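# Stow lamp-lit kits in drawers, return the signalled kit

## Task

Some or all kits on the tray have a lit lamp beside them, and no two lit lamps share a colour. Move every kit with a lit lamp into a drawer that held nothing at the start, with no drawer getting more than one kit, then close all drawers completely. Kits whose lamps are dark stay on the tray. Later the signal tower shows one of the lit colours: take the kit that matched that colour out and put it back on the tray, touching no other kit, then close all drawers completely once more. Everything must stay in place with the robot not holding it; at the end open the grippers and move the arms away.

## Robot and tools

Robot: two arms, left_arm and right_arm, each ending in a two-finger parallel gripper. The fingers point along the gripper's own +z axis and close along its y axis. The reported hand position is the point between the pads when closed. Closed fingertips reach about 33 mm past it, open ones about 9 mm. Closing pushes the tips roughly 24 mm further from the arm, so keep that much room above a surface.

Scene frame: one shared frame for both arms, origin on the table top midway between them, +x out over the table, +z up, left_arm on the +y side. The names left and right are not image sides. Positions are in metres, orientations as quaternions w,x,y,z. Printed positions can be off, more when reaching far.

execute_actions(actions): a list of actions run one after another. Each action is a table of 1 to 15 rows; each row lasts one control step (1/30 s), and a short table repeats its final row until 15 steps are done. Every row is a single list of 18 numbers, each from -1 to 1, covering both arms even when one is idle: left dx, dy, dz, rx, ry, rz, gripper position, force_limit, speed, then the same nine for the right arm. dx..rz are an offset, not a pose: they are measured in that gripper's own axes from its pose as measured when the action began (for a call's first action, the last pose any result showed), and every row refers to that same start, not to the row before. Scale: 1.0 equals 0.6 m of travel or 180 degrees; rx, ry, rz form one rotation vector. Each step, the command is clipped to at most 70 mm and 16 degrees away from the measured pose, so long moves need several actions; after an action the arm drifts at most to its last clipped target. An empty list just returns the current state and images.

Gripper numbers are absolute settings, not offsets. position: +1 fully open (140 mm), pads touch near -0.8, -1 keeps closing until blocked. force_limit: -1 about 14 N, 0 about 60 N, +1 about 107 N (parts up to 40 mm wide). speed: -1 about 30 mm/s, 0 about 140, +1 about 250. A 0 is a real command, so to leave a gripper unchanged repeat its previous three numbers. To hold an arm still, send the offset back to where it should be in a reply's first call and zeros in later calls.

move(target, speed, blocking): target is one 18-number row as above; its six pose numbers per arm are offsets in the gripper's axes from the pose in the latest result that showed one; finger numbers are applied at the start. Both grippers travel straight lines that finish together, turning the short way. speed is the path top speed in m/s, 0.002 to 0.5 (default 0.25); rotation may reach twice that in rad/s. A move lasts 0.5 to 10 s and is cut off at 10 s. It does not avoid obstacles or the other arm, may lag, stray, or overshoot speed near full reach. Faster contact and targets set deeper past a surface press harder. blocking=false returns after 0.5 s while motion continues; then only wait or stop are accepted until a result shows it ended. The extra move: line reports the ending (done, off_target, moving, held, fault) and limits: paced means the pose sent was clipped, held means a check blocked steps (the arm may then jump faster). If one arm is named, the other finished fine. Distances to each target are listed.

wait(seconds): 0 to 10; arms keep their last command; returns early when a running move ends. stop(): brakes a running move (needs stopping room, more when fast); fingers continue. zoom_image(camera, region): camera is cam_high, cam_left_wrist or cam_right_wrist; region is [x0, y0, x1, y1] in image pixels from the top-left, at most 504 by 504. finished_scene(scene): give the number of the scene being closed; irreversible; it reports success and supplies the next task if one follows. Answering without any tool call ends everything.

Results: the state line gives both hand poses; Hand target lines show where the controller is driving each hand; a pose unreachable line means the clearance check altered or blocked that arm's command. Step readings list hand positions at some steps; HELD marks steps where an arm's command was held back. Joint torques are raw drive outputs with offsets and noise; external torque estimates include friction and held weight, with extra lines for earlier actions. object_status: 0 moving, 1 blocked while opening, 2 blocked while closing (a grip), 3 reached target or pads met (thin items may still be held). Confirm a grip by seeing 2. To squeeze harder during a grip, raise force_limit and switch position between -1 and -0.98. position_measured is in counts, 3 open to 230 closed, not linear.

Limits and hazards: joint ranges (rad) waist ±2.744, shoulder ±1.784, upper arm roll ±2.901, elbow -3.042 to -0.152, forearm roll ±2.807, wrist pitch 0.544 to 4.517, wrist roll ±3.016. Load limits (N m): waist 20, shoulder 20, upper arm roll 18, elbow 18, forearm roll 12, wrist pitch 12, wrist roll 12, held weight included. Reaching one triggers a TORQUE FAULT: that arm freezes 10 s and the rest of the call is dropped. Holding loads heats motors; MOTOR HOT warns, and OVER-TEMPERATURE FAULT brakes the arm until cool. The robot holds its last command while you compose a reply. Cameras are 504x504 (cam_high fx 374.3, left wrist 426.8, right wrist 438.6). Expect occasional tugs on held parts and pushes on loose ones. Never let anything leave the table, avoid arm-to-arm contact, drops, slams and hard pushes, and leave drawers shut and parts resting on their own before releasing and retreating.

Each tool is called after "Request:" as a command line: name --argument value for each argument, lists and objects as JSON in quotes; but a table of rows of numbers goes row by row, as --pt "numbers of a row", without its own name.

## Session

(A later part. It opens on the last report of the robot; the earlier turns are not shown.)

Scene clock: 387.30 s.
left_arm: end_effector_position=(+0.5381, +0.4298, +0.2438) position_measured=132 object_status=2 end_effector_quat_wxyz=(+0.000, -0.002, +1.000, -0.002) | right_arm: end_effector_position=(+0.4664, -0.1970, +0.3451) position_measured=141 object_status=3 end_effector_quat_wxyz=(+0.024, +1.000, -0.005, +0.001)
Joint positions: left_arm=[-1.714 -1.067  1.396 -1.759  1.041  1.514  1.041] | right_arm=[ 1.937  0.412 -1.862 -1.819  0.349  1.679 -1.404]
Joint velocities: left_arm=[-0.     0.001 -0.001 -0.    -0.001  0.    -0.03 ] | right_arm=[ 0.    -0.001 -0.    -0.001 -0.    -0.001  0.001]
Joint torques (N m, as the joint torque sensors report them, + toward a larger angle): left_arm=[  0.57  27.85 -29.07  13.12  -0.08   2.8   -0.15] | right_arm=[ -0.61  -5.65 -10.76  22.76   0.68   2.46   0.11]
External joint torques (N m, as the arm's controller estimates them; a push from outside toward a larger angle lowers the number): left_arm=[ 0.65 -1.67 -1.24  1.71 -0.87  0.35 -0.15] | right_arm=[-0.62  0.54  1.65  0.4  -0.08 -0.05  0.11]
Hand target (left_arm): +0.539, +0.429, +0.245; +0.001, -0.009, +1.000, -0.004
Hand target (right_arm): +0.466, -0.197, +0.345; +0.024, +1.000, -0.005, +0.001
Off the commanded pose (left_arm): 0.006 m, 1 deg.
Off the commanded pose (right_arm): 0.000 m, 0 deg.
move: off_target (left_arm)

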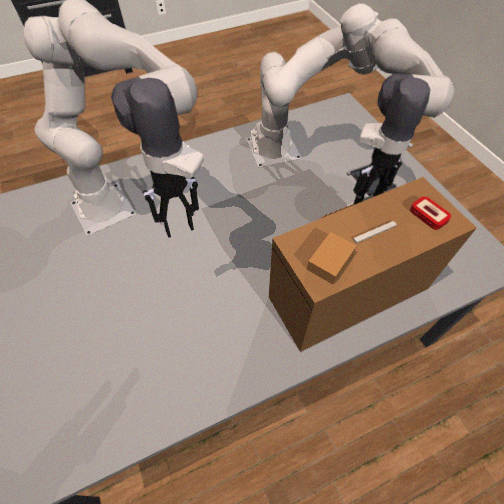

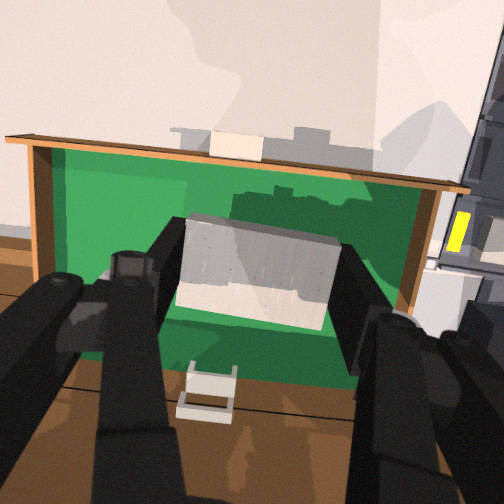

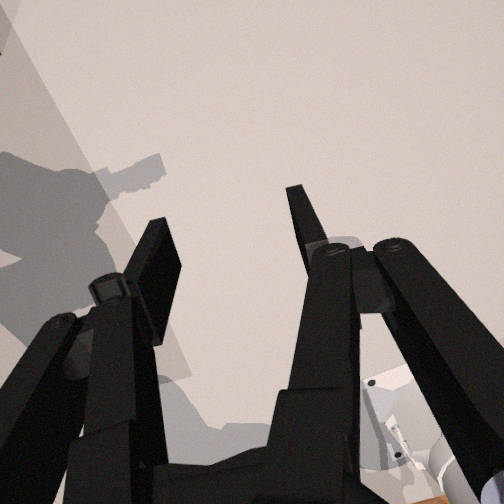

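Request:
move --target '[0,-0.015,0.095,0,0,0,-1,0,0,0,0,0,0,0,0,-0.1,0,0]' --speed 0.07

Request:
move --target '[0,0,0.015,0,0,0,-1,0,0,0,0,0,0,0,0,-0.1,0,0]' --speed 0.02

Scene clock: 390.33 s.
left_arm: end_effector_position=(+0.5370, +0.4202, +0.1874) position_measured=132 object_status=2 end_effector_quat_wxyz=(-0.002, +0.001, +1.000, -0.002) | right_arm: end_effector_position=(+0.4664, -0.1970, +0.3451) position_measured=141 object_status=3 end_effector_quat_wxyz=(+0.024, +1.000, -0.005, +0.001)
Joint positions: left_arm=[-1.713 -1.113  1.466 -1.846  1.098  1.6    1.005] | right_arm=[ 1.937  0.412 -1.862 -1.819  0.349  1.679 -1.404]
Joint velocities: left_arm=[ 0.     0.    -0.001 -0.001  0.     0.012 -0.007] | right_arm=[ 0.    -0.     0.001 -0.     0.001  0.001 -0.   ]
Joint torques (N m, as the joint torque sensors report them, + toward a larger angle): left_arm=[  1.54  27.99 -29.73   9.18   1.74   2.78  -0.06] | right_arm=[ -0.41  -5.74 -10.93  22.83   0.71   2.45   0.11]
External joint torques (N m, as the arm's controller estimates them; a push from outside toward a larger angle lowers the number): left_arm=[ 1.54 -1.54 -0.96 -1.66  0.95  0.35 -0.06] | right_arm=[-0.55  0.41  1.38  0.41 -0.06 -0.05  0.1 ]
Hand target (left_arm): +0.538, +0.420, +0.187; +0.001, -0.001, +1.000, -0.001
Hand target (right_arm): +0.466, -0.197, +0.345; +0.024, +1.000, -0.005, +0.001
Off the commanded pose (left_arm): 0.001 m, 0 deg.
Off the commanded pose (right_arm): 0.000 m, 0 deg.
move: done

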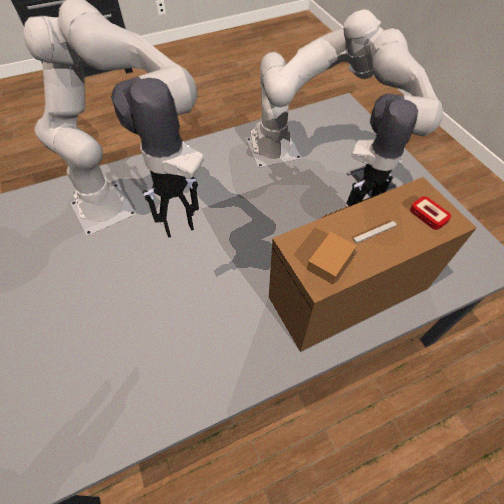

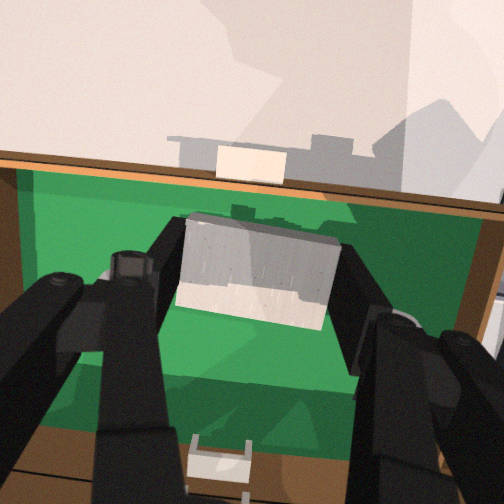

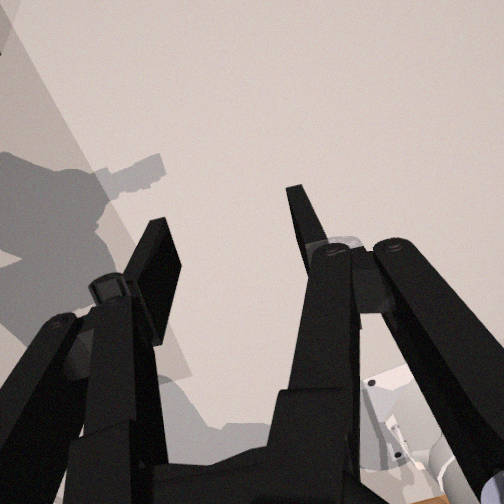

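Scene clock: 391.03 s.
left_arm: end_effector_position=(+0.5389, +0.4187, +0.1857) position_measured=132 object_status=2 end_effector_quat_wxyz=(+0.002, +0.003, +1.000, -0.002) | right_arm: end_effector_position=(+0.4664, -0.1970, +0.3451) position_measured=141 object_status=3 end_effector_quat_wxyz=(+0.024, +1.000, -0.005, +0.001)
Joint positions: left_arm=[-1.713 -1.114  1.469 -1.851  1.102  1.611  1.004] | right_arm=[ 1.937  0.412 -1.862 -1.819  0.349  1.679 -1.404]
Joint velocities: left_arm=[-0.    -0.001  0.002  0.     0.002  0.011 -0.   ] | right_arm=[-0.002 -0.001  0.001  0.002 -0.    -0.     0.002]
Joint torques (N m, as the joint torque sensors report them, + toward a larger angle): left_arm=[  0.99  24.31 -25.03   7.35   1.62   2.61   0.  ] | right_arm=[ -0.48  -5.5  -10.91  22.48   0.69   2.47   0.08]
External joint torques (N m, as the arm's controller estimates them; a push from outside toward a larger angle lowers the number): left_arm=[ 0.97 -5.09  3.66 -3.5   0.83  0.17  0.  ] | right_arm=[-0.41  0.78  1.63  0.04 -0.07 -0.05  0.07]
Hand target (left_arm): +0.537, +0.420, +0.178; -0.002, +0.001, +1.000, -0.002
Hand target (right_arm): +0.466, -0.197, +0.345; +0.024, +1.000, -0.005, +0.001
Off the commanded pose (left_arm): 0.008 m, 0 deg.
Off the commanded pose (right_arm): 0.000 m, 0 deg.
move: off_target (left_arm)

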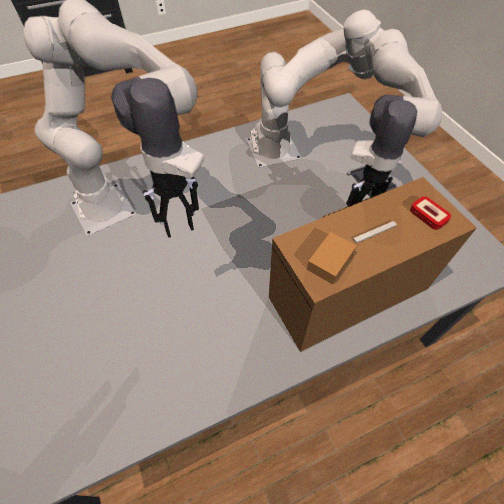

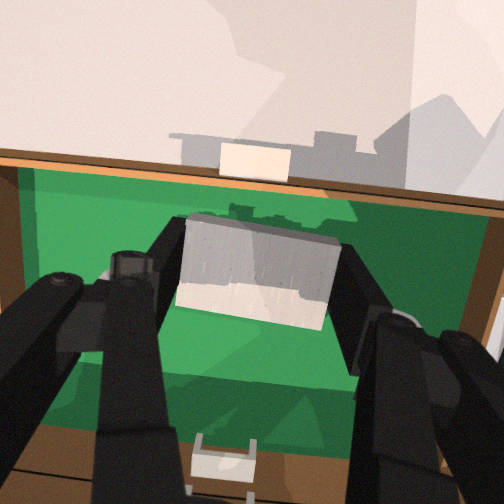

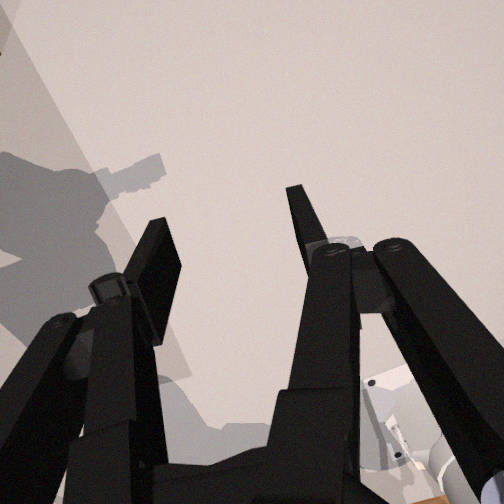

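Request:
move --target '[0,0,0,0,0,0,0.2,0,0,0,0,0,0,0,0,-0.1,0,0]'

Request:
move --target '[0,0,-0.11,0,0,0,0.2,0,0,0,0,0,0,0,0,-0.1,0,0]' --speed 0.15

Request:
move --target '[0.155,-0.008,0.04,0,-0.148,-0.017,-0.1,0,0,0,0,0,0,0,0,-0.1,0,0]' --speed 0.2

Request:
move --target '[0,0,0.075,0,0,0,-0.1,0,0,0,0,0,0,0,0,-0.1,0,0]' --speed 0.06

Scene clock: 393.80 s.
left_arm: end_effector_position=(+0.5395, +0.4184, +0.1861) position_measured=104 object_status=3 end_effector_quat_wxyz=(+0.003, +0.003, +1.000, -0.003) | right_arm: end_effector_position=(+0.4664, -0.1970, +0.3451) position_measured=141 object_status=3 end_effector_quat_wxyz=(+0.024, +1.000, -0.005, +0.001)
Joint positions: left_arm=[-1.713 -1.114  1.469 -1.851  1.103  1.613  1.004] | right_arm=[ 1.937  0.412 -1.862 -1.819  0.349  1.679 -1.404]
Joint velocities: left_arm=[-0.002  0.001 -0.001  0.002 -0.    -0.001 -0.001] | right_arm=[ 0.    -0.001 -0.     0.    -0.    -0.001  0.   ]
Joint torques (N m, as the joint torque sensors report them, + toward a larger angle): left_arm=[ -0.03  27.87 -28.99   9.94   0.56   2.16   0.02] | right_arm=[ -0.62  -5.57 -10.98  22.66   0.68   2.5    0.09]
External joint torques (N m, as the arm's controller estimates them; a push from outside toward a larger angle lowers the number): left_arm=[ 0.15 -1.68 -0.1  -0.85 -0.23 -0.31  0.02] | right_arm=[-0.58  0.69  1.53  0.22 -0.08 -0.01  0.09]
Hand target (left_arm): +0.539, +0.419, +0.186; +0.002, +0.003, +1.000, -0.002
Hand target (right_arm): +0.466, -0.197, +0.345; +0.024, +1.000, -0.005, +0.001
Off the commanded pose (left_arm): 0.001 m, 0 deg.
Off the commanded pose (right_arm): 0.000 m, 0 deg.
move: done

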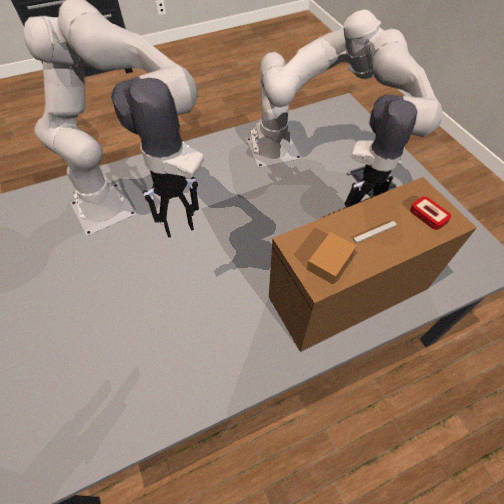

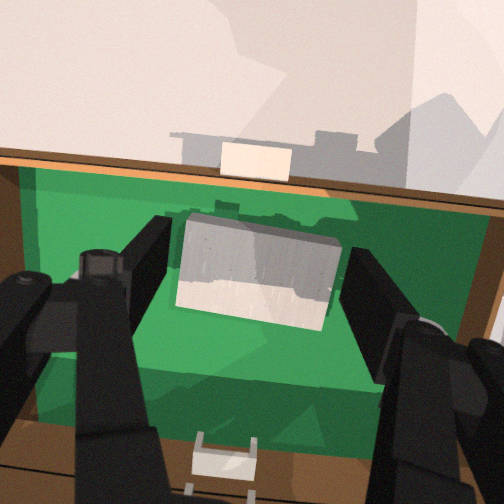

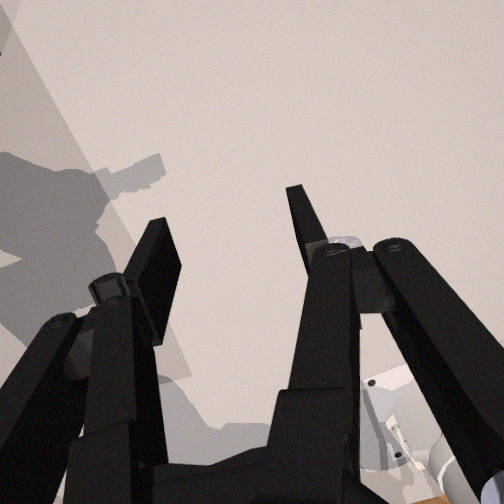

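Scene clock: 394.80 s.
left_arm: end_effector_position=(+0.5400, +0.4206, +0.2517) position_measured=104 object_status=3 end_effector_quat_wxyz=(+0.005, -0.001, +1.000, -0.002) | right_arm: end_effector_position=(+0.4664, -0.1970, +0.3451) position_measured=141 object_status=3 end_effector_quat_wxyz=(+0.024, +1.000, -0.005, +0.001)
Joint positions: left_arm=[-1.724 -1.056  1.388 -1.755  1.031  1.516  1.031] | right_arm=[ 1.937  0.412 -1.862 -1.819  0.349  1.679 -1.404]
Joint velocities: left_arm=[-0.004  0.001 -0.001  0.002  0.001 -0.012  0.01 ] | right_arm=[-0.    -0.002  0.001 -0.002 -0.     0.     0.002]
Joint torques (N m, as the joint torque sensors report them, + toward a larger angle): left_arm=[ -0.4   26.29 -29.55  12.99  -0.33   2.03   0.34] | right_arm=[ -0.31  -5.78 -10.78  22.75   0.69   2.45   0.1 ]
External joint torques (N m, as the arm's controller estimates them; a push from outside toward a larger angle lowers the number): left_arm=[-0.21 -3.04 -1.8   1.33 -1.13 -0.46  0.34] | right_arm=[-0.43  0.36  1.49  0.4  -0.08 -0.05  0.1 ]
Hand target (left_arm): +0.539, +0.419, +0.252; +0.003, +0.003, +1.000, -0.004
Hand target (right_arm): +0.466, -0.197, +0.345; +0.024, +1.000, -0.005, +0.001
Off the commanded pose (left_arm): 0.002 m, 1 deg.
Off the commanded pose (right_arm): 0.000 m, 0 deg.
move: done

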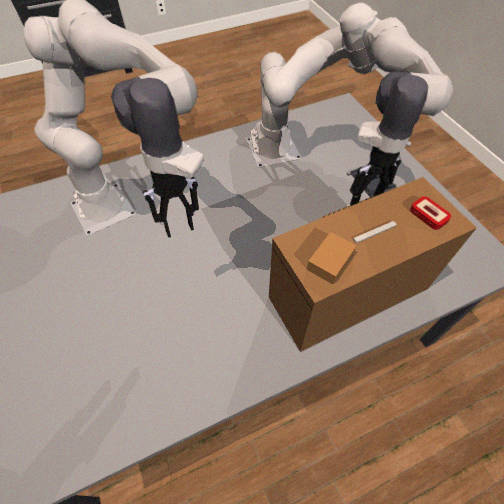

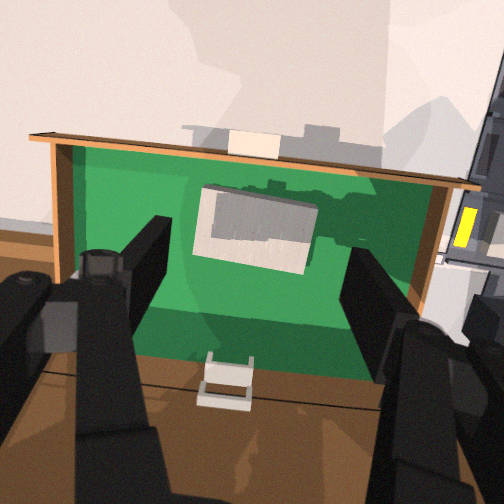

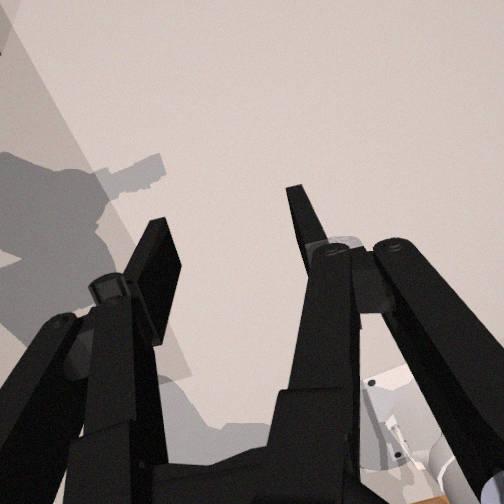

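Scene clock: 396.70 s.
left_arm: end_effector_position=(+0.4474, +0.4204, +0.2242) position_measured=141 object_status=3 end_effector_quat_wxyz=(+0.230, -0.025, +0.973, +0.000) | right_arm: end_effector_position=(+0.4664, -0.1970, +0.3451) position_measured=141 object_status=3 end_effector_quat_wxyz=(+0.024, +1.000, -0.005, +0.001)
Joint positions: left_arm=[-1.069 -1.314  1.148 -2.592  1.406  1.919  0.754] | right_arm=[ 1.937  0.412 -1.862 -1.819  0.349  1.679 -1.404]
Joint velocities: left_arm=[ 0.001  0.001 -0.001 -0.002  0.004  0.008 -0.028] | right_arm=[ 0.     0.    -0.001  0.    -0.     0.     0.   ]
Joint torques (N m, as the joint torque sensors report them, + toward a larger angle): left_arm=[  1.86  12.27 -24.73   9.99   2.09   3.48  -0.04] | right_arm=[ -0.45  -5.78 -10.63  22.8    0.71   2.49   0.11]
External joint torques (N m, as the arm's controller estimates them; a push from outside toward a larger angle lowers the number): left_arm=[ 1.91 -1.99 -1.31 -1.45  0.89  0.52 -0.03] | right_arm=[-0.33  0.52  1.93  0.44 -0.04 -0.03  0.1 ]
Hand target (left_arm): +0.448, +0.420, +0.226; +0.234, -0.030, +0.972, -0.001
Hand target (right_arm): +0.466, -0.197, +0.345; +0.024, +1.000, -0.005, +0.001
Off the commanded pose (left_arm): 0.006 m, 1 deg.
Off the commanded pose (right_arm): 0.000 m, 0 deg.
move: off_target (left_arm)

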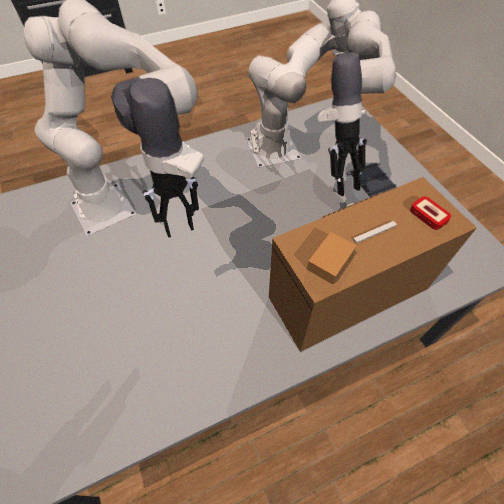

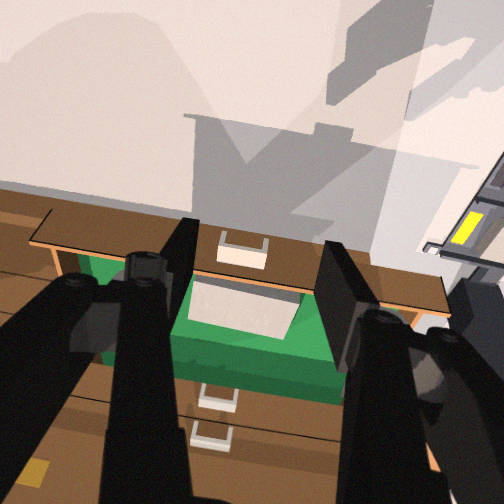

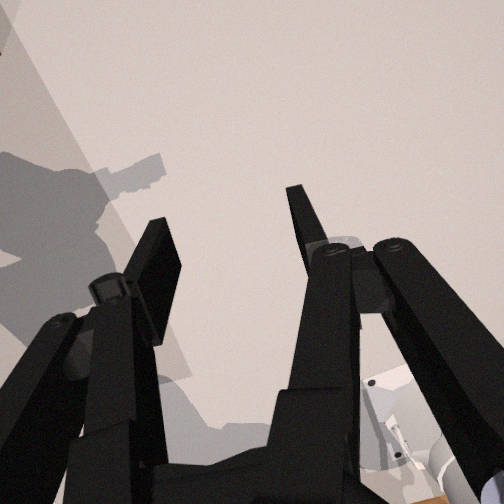

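Scene clock: 397.83 s.
left_arm: end_effector_position=(+0.4655, +0.4202, +0.1828) position_measured=141 object_status=3 end_effector_quat_wxyz=(+0.228, -0.022, +0.973, +0.001) | right_arm: end_effector_position=(+0.4664, -0.1970, +0.3451) position_measured=141 object_status=3 end_effector_quat_wxyz=(+0.024, +1.000, -0.005, +0.001)
Joint positions: left_arm=[-1.127 -1.304  1.279 -2.576  1.52   1.972  0.726] | right_arm=[ 1.937  0.412 -1.862 -1.819  0.349  1.679 -1.404]
Joint velocities: left_arm=[-0.001  0.     0.002  0.001  0.012  0.007 -0.014] | right_arm=[-0.     0.001 -0.001  0.    -0.     0.    -0.001]
Joint torques (N m, as the joint torque sensors report them, + toward a larger angle): left_arm=[ -1.14  14.44 -24.52  10.8    2.16   3.4   -0.14] | right_arm=[ -0.48  -5.56 -10.8   22.66   0.72   2.47   0.08]
External joint torques (N m, as the arm's controller estimates them; a push from outside toward a larger angle lowers the number): left_arm=[-1.13 -0.74  0.16  1.2   1.01  0.47 -0.12] | right_arm=[-0.43  0.67  1.69  0.26 -0.03 -0.04  0.08]
Hand target (left_arm): +0.468, +0.420, +0.184; +0.231, -0.025, +0.973, +0.001
Hand target (right_arm): +0.466, -0.197, +0.345; +0.024, +1.000, -0.005, +0.001
Off the commanded pose (left_arm): 0.003 m, 1 deg.
Off the commanded pose (right_arm): 0.000 m, 0 deg.
move: done

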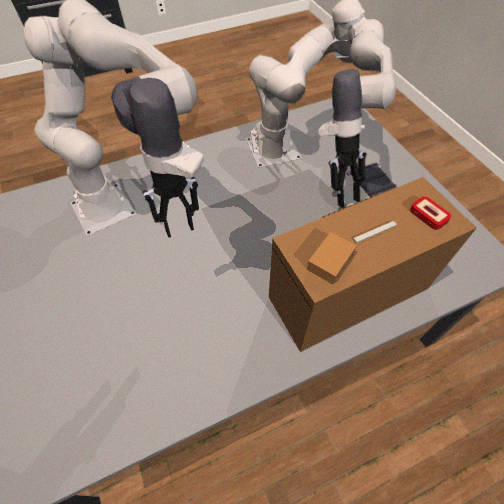

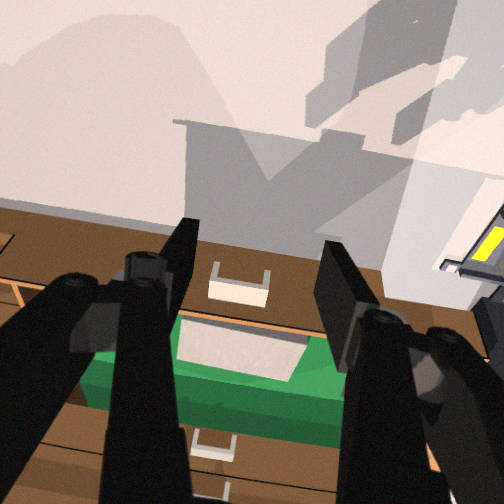

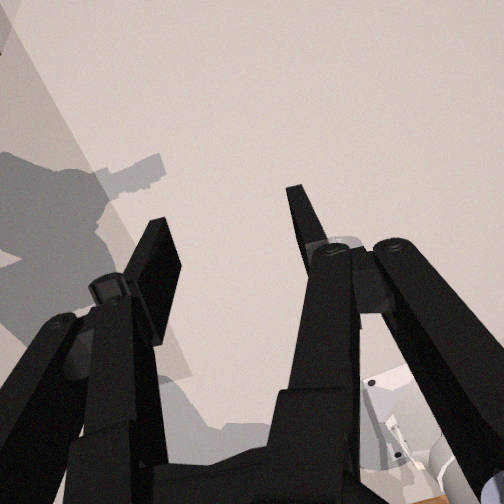

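Request:
move --target '[-0.006,-0.012,0,0,0,0,-0.1,0,0,0,0,0,0,0,0,-0.1,0,0]' --speed 0.06

Request:
move --target '[-0.136,0,0.066,0,0,0,-0.1,0,0,0,0,0,0,0,0,-0.1,0,0]' --speed 0.06

Request:
move --target '[0.018,0,0,0,-0.16,0,-0.1,0,0,0,0,0,0,0,0,-0.1,0,0]' --speed 0.15

Request:
move --target '[-0.052,0.003,0.076,0,0,0,-0.1,0,0,0,0,0,0,0,0,-0.1,0,0]' --speed 0.04

Scene clock: 401.67 s.
left_arm: end_effector_position=(+0.4688, +0.4129, +0.1842) position_measured=141 object_status=3 end_effector_quat_wxyz=(+0.229, -0.018, +0.973, +0.001) | right_arm: end_effector_position=(+0.4664, -0.1970, +0.3451) position_measured=141 object_status=3 end_effector_quat_wxyz=(+0.024, +1.000, -0.005, +0.001)
Joint positions: left_arm=[-1.148 -1.297  1.278 -2.569  1.521  1.973  0.715] | right_arm=[ 1.937  0.412 -1.862 -1.819  0.349  1.679 -1.404]
Joint velocities: left_arm=[-0.001  0.003  0.     0.003 -0.001 -0.    -0.007] | right_arm=[ 0.    -0.    -0.001 -0.    -0.    -0.001  0.001]
Joint torques (N m, as the joint torque sensors report them, + toward a larger angle): left_arm=[ -1.31  14.86 -26.57  11.47   0.25   2.71  -0.16] | right_arm=[ -0.43  -5.54 -10.78  22.89   0.67   2.43   0.09]
External joint torques (N m, as the arm's controller estimates them; a push from outside toward a larger angle lowers the number): left_arm=[-1.34 -0.31 -1.9   1.73 -0.9  -0.2  -0.15] | right_arm=[-0.43  0.68  1.65  0.52 -0.09 -0.07  0.09]
Hand target (left_arm): +0.469, +0.413, +0.185; +0.228, -0.022, +0.973, +0.001
Hand target (right_arm): +0.466, -0.197, +0.345; +0.024, +1.000, -0.005, +0.001
Off the commanded pose (left_arm): 0.000 m, 0 deg.
Off the commanded pose (right_arm): 0.000 m, 0 deg.
move: done

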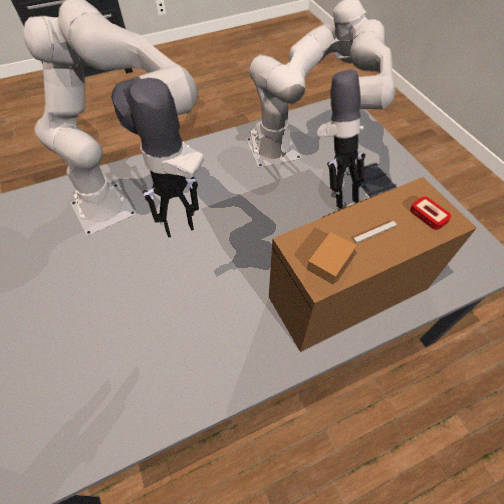

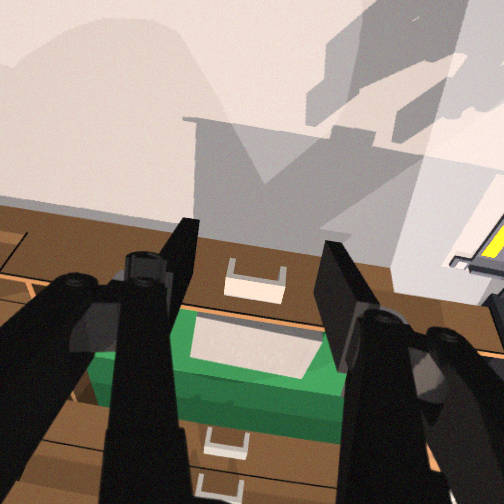

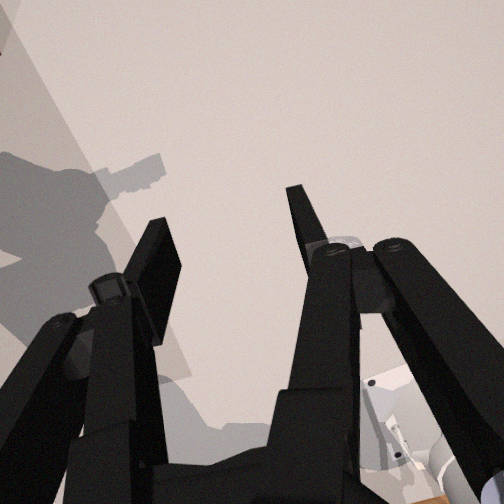

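Scene clock: 403.53 s.
left_arm: end_effector_position=(+0.5572, +0.4140, +0.1847) position_measured=141 object_status=3 end_effector_quat_wxyz=(+0.228, -0.023, +0.973, -0.001) | right_arm: end_effector_position=(+0.4664, -0.1970, +0.3451) position_measured=141 object_status=3 end_effector_quat_wxyz=(+0.024, +1.000, -0.005, +0.001)
Joint positions: left_arm=[-1.41  -1.263  1.39  -2.293  1.55   1.975  0.733] | right_arm=[ 1.937  0.412 -1.862 -1.819  0.349  1.679 -1.404]
Joint velocities: left_arm=[-0.002  0.     0.001  0.003  0.002  0.     0.01 ] | right_arm=[-0.    -0.001  0.001 -0.001  0.002  0.001  0.001]
Joint torques (N m, as the joint torque sensors report them, + toward a larger angle): left_arm=[ -2.67  19.12 -29.92   9.86   2.21   3.45   0.27] | right_arm=[ -0.53  -5.55 -10.68  22.79   0.69   2.46   0.13]
External joint torques (N m, as the arm's controller estimates them; a push from outside toward a larger angle lowers the number): left_arm=[-2.78 -1.8  -1.34  1.08  1.07  0.52  0.28] | right_arm=[-0.45  0.79  1.84  0.41 -0.08 -0.05  0.12]
Hand target (left_arm): +0.560, +0.414, +0.186; +0.230, -0.019, +0.973, +0.000
Hand target (right_arm): +0.466, -0.197, +0.345; +0.024, +1.000, -0.005, +0.001
Off the commanded pose (left_arm): 0.003 m, 1 deg.
Off the commanded pose (right_arm): 0.000 m, 0 deg.
move: done

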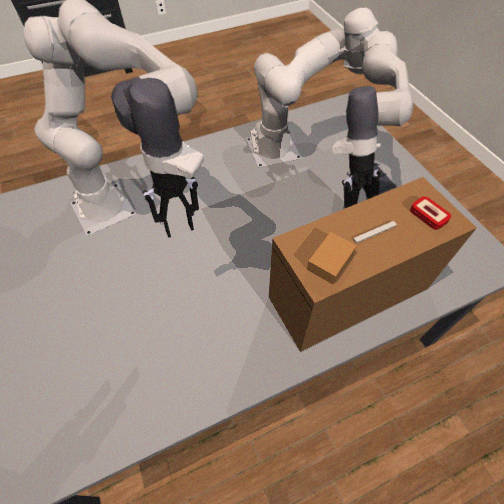

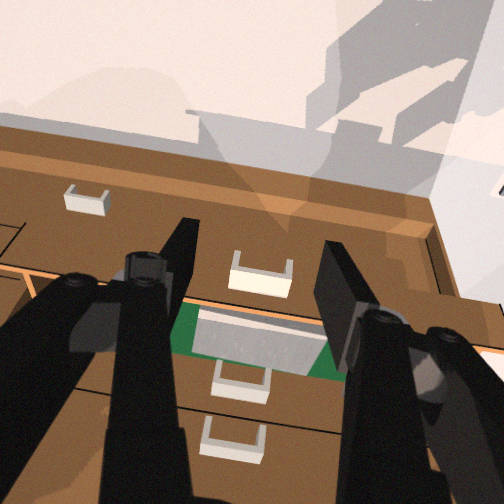

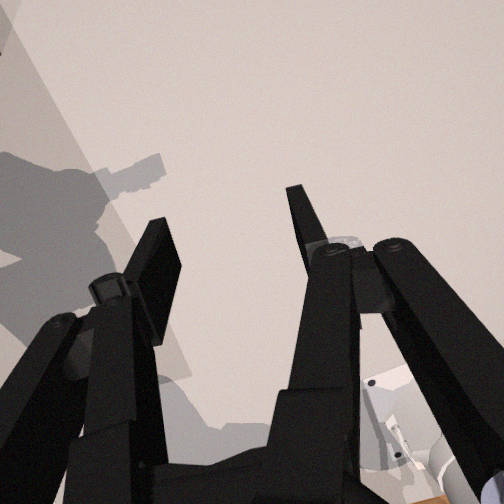

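Scene clock: 405.77 s.
left_arm: end_effector_position=(+0.5476, +0.4164, +0.1774) position_measured=141 object_status=3 end_effector_quat_wxyz=(+0.461, -0.021, +0.887, +0.006) | right_arm: end_effector_position=(+0.4664, -0.1970, +0.3451) position_measured=141 object_status=3 end_effector_quat_wxyz=(+0.024, +1.000, -0.005, +0.001)
Joint positions: left_arm=[-1.135 -1.534  1.586 -2.647  2.387  2.196  0.455] | right_arm=[ 1.937  0.412 -1.862 -1.819  0.349  1.679 -1.404]
Joint velocities: left_arm=[ 0.001 -0.009 -0.    -0.001  0.017 -0.004 -0.019] | right_arm=[-0.     0.001  0.001 -0.    -0.     0.     0.002]
Joint torques (N m, as the joint torque sensors report them, + toward a larger angle): left_arm=[  1.61  12.34 -25.23  -1.89   1.95   1.91  -0.2 ] | right_arm=[ -0.48  -5.71 -10.77  22.82   0.69   2.46   0.11]
External joint torques (N m, as the arm's controller estimates them; a push from outside toward a larger angle lowers the number): left_arm=[ 1.58 -3.77  0.14 -2.31  1.05 -0.41 -0.18] | right_arm=[-0.43  0.53  1.71  0.43 -0.07 -0.05  0.11]
Hand target (left_arm): +0.547, +0.418, +0.177; +0.461, -0.026, +0.887, +0.006
Hand target (right_arm): +0.466, -0.197, +0.345; +0.024, +1.000, -0.005, +0.001
Off the commanded pose (left_arm): 0.004 m, 0 deg.
Off the commanded pose (right_arm): 0.000 m, 0 deg.
move: off_target (left_arm)

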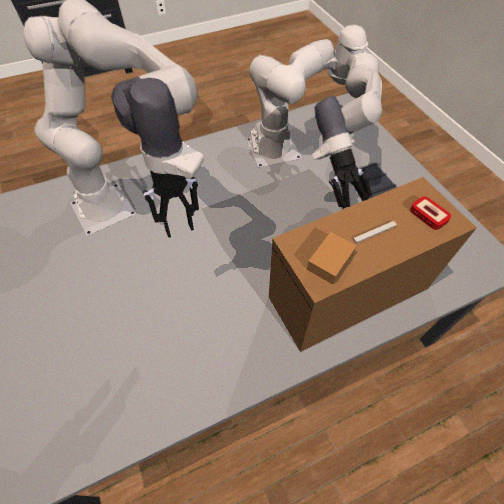

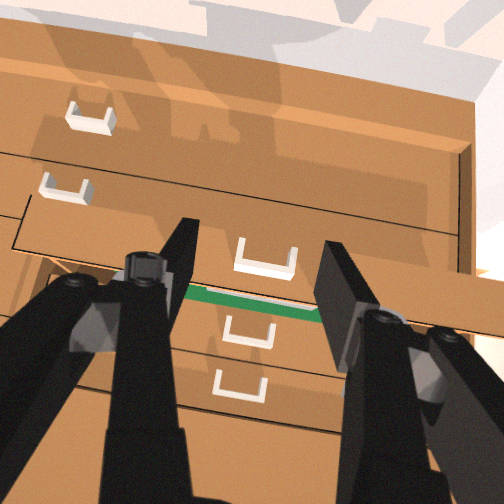

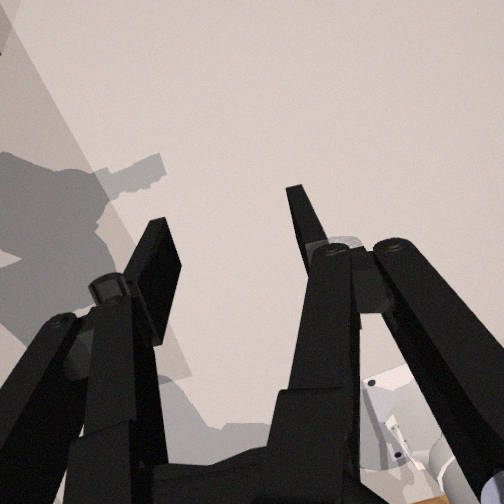

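Scene clock: 407.37 s.
left_arm: end_effector_position=(+0.6006, +0.4187, +0.1786) position_measured=141 object_status=3 end_effector_quat_wxyz=(+0.462, -0.023, +0.886, +0.006) | right_arm: end_effector_position=(+0.4664, -0.1970, +0.3451) position_measured=141 object_status=3 end_effector_quat_wxyz=(+0.024, +1.000, -0.005, +0.001)
Joint positions: left_arm=[-1.289 -1.537  1.589 -2.484  2.385  2.202  0.458] | right_arm=[ 1.937  0.412 -1.862 -1.819  0.349  1.679 -1.404]
Joint velocities: left_arm=[ 0.     0.     0.001  0.002 -0.004  0.002  0.   ] | right_arm=[ 0.001 -0.     0.001 -0.001 -0.     0.     0.002]
Joint torques (N m, as the joint torque sensors report them, + toward a larger angle): left_arm=[ -3.39  16.72 -26.91   5.36   0.12   2.77   0.47] | right_arm=[ -0.28  -5.41 -10.59  22.63   0.7    2.49   0.12]
External joint torques (N m, as the arm's controller estimates them; a push from outside toward a larger angle lowers the number): left_arm=[-3.37 -2.39  0.99  4.98 -0.76  0.45  0.5 ] | right_arm=[-0.42  0.69  1.67  0.27 -0.07 -0.01  0.11]
Hand target (left_arm): +0.603, +0.419, +0.177; +0.461, -0.022, +0.887, +0.005
Hand target (right_arm): +0.466, -0.197, +0.345; +0.024, +1.000, -0.005, +0.001
Off the commanded pose (left_arm): 0.003 m, 0 deg.
Off the commanded pose (right_arm): 0.000 m, 0 deg.
move: done

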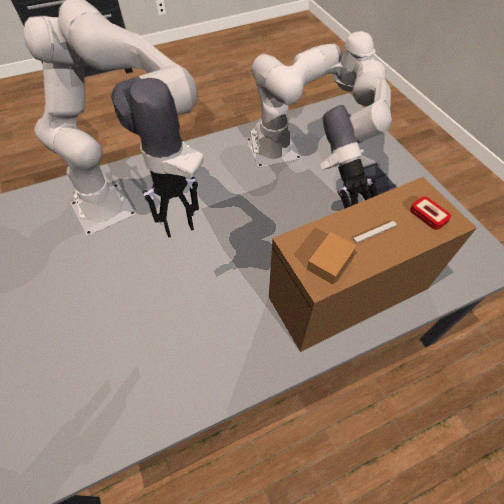

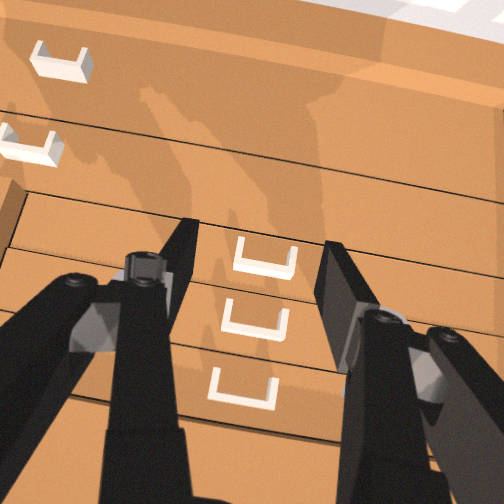

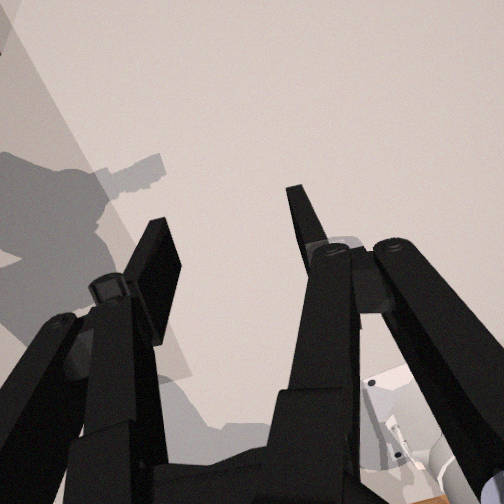

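Request:
move --target '[-0.007,0,0.01,0,0,0,-0.1,0,0,0,0,0,0,0,0,-0.1,0,0]' --speed 0.02

Request:
move --target '[0.009,0,-0.013,0,0,0,-0.1,0,0,0,0,0,0,0,0,-0.1,0,0]' --speed 0.05

Request:
move --target '[-0.047,0.005,-0.026,0,0,0,-0.1,0,0,0,0,0,0,0,0,-0.1,0,0]' --speed 0.05

Scene clock: 410.47 s.
left_arm: end_effector_position=(+0.6031, +0.4186, +0.1788) position_measured=141 object_status=3 end_effector_quat_wxyz=(+0.462, -0.025, +0.887, +0.006) | right_arm: end_effector_position=(+0.4664, -0.1970, +0.3451) position_measured=141 object_status=3 end_effector_quat_wxyz=(+0.024, +1.000, -0.005, +0.001)
Joint positions: left_arm=[-1.297 -1.537  1.587 -2.476  2.382  2.199  0.456] | right_arm=[ 1.937  0.412 -1.862 -1.819  0.349  1.679 -1.404]
Joint velocities: left_arm=[-0.001  0.002 -0.001  0.002 -0.003 -0.002 -0.004] | right_arm=[-0.    -0.    -0.001 -0.001 -0.     0.     0.001]
Joint torques (N m, as the joint torque sensors report them, + toward a larger angle): left_arm=[ -7.54  15.98 -28.22   7.42   1.18   3.     0.39] | right_arm=[ -0.41  -5.69 -10.83  22.71   0.71   2.47   0.11]
External joint torques (N m, as the arm's controller estimates them; a push from outside toward a larger angle lowers the number): left_arm=[-7.72 -3.37 -0.08  6.8   0.28  0.71  0.41] | right_arm=[-0.42  0.54  1.6   0.33 -0.05 -0.04  0.11]
Hand target (left_arm): +0.608, +0.419, +0.179; +0.462, -0.023, +0.886, +0.006
Hand target (right_arm): +0.466, -0.197, +0.345; +0.024, +1.000, -0.005, +0.001
Off the commanded pose (left_arm): 0.005 m, 0 deg.
Off the commanded pose (right_arm): 0.000 m, 0 deg.
move: off_target (left_arm)

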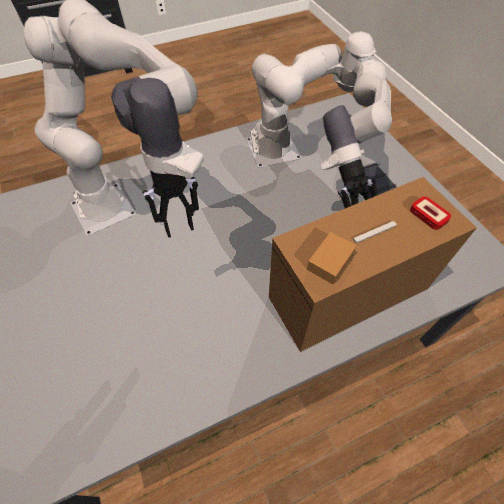

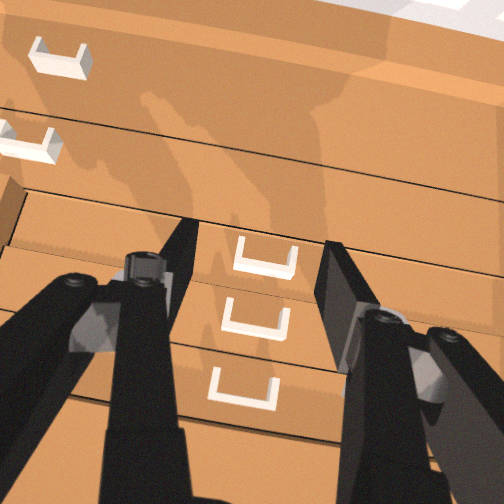

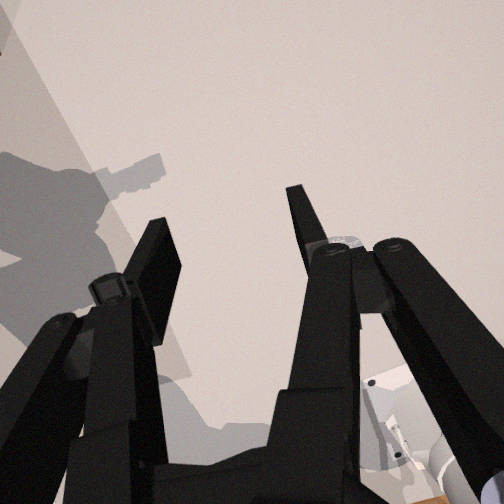

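Scene clock: 411.17 s.
left_arm: end_effector_position=(+0.5944, +0.4180, +0.1786) position_measured=141 object_status=3 end_effector_quat_wxyz=(+0.461, -0.024, +0.887, +0.005) | right_arm: end_effector_position=(+0.4664, -0.1970, +0.3451) position_measured=141 object_status=3 end_effector_quat_wxyz=(+0.024, +1.000, -0.005, +0.001)
Joint positions: left_arm=[-1.273 -1.537  1.587 -2.503  2.382  2.198  0.455] | right_arm=[ 1.937  0.412 -1.862 -1.819  0.349  1.679 -1.404]
Joint velocities: left_arm=[ 0.002 -0.001 -0.    -0.004 -0.001 -0.001 -0.   ] | right_arm=[-0.001 -0.     0.001  0.001  0.    -0.    -0.001]
Joint torques (N m, as the joint torque sensors report them, + toward a larger angle): left_arm=[  1.91  16.62 -28.51  -1.47   1.04   2.33  -0.02] | right_arm=[ -0.5   -5.57 -10.93  22.93   0.72   2.48   0.07]
External joint torques (N m, as the arm's controller estimates them; a push from outside toward a larger angle lowers the number): left_arm=[ 2.01 -2.08 -0.8  -1.87  0.15  0.    0.  ] | right_arm=[-0.5   0.65  1.48  0.55 -0.04 -0.03  0.07]
Hand target (left_arm): +0.594, +0.418, +0.179; +0.462, -0.025, +0.887, +0.006
Hand target (right_arm): +0.466, -0.197, +0.345; +0.024, +1.000, -0.005, +0.001
Off the commanded pose (left_arm): 0.001 m, 0 deg.
Off the commanded pose (right_arm): 0.000 m, 0 deg.
move: done

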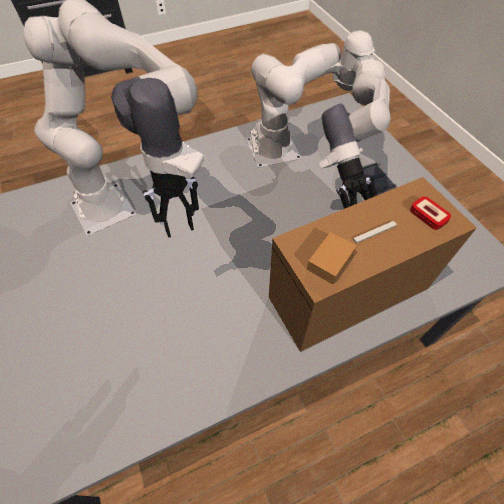

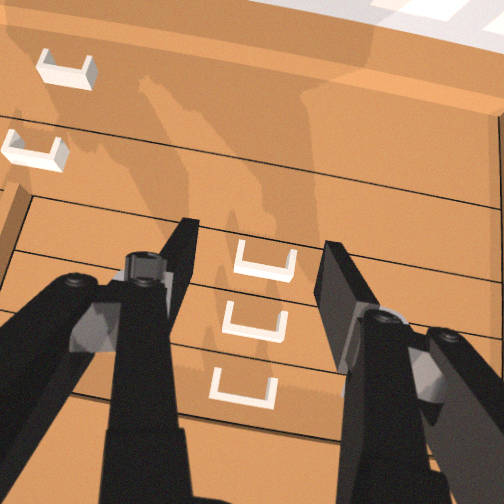

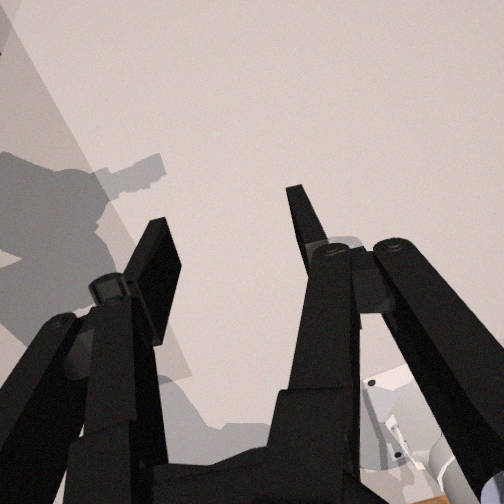

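Scene clock: 412.10 s.
left_arm: end_effector_position=(+0.5977, +0.4199, +0.2111) position_measured=141 object_status=3 end_effector_quat_wxyz=(+0.463, -0.026, +0.886, +0.003) | right_arm: end_effector_position=(+0.4664, -0.1970, +0.3451) position_measured=141 object_status=3 end_effector_quat_wxyz=(+0.024, +1.000, -0.005, +0.001)
Joint positions: left_arm=[-1.273 -1.506  1.513 -2.493  2.293  2.195  0.474] | right_arm=[ 1.937  0.412 -1.862 -1.819  0.349  1.679 -1.404]
Joint velocities: left_arm=[ 0.     0.013  0.     0.002 -0.023 -0.     0.011] | right_arm=[-0.    -0.001 -0.    -0.    -0.     0.     0.001]
Joint torques (N m, as the joint torque sensors report them, + toward a larger angle): left_arm=[ -0.36  17.02 -29.04   3.22  -0.34   2.3    0.24] | right_arm=[ -0.58  -5.56 -11.    22.87   0.69   2.46   0.11]
External joint torques (N m, as the arm's controller estimates them; a push from outside toward a larger angle lowers the number): left_arm=[-0.37 -1.73 -1.26  1.03 -1.25 -0.06  0.26] | right_arm=[-0.51  0.71  1.49  0.54 -0.06 -0.04  0.11]
Hand target (left_arm): +0.598, +0.421, +0.211; +0.461, -0.024, +0.887, +0.005
Hand target (right_arm): +0.466, -0.197, +0.345; +0.024, +1.000, -0.005, +0.001
Off the commanded pose (left_arm): 0.002 m, 0 deg.
Off the commanded pose (right_arm): 0.000 m, 0 deg.
move: done

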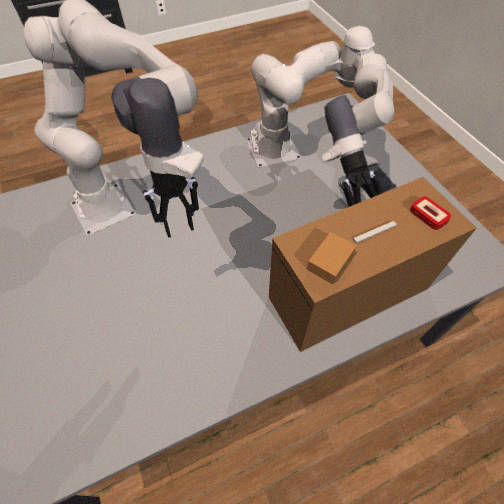

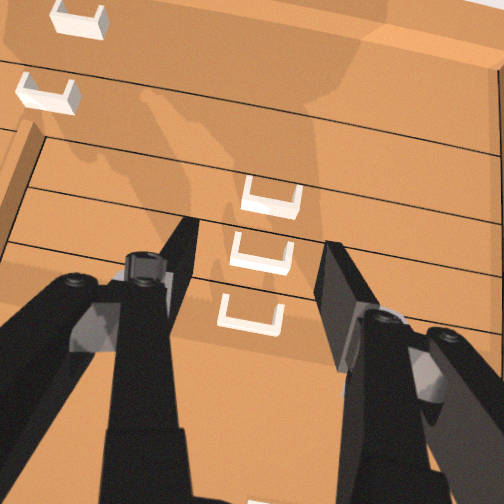

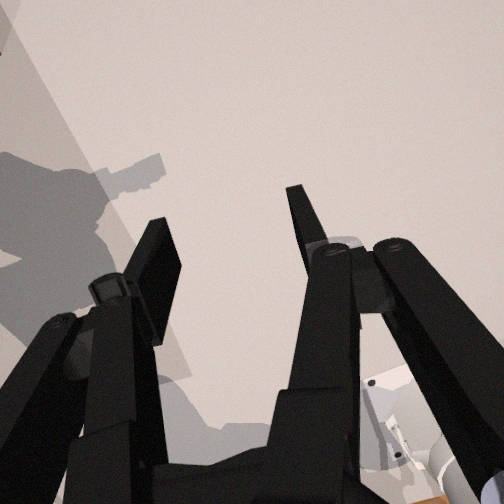

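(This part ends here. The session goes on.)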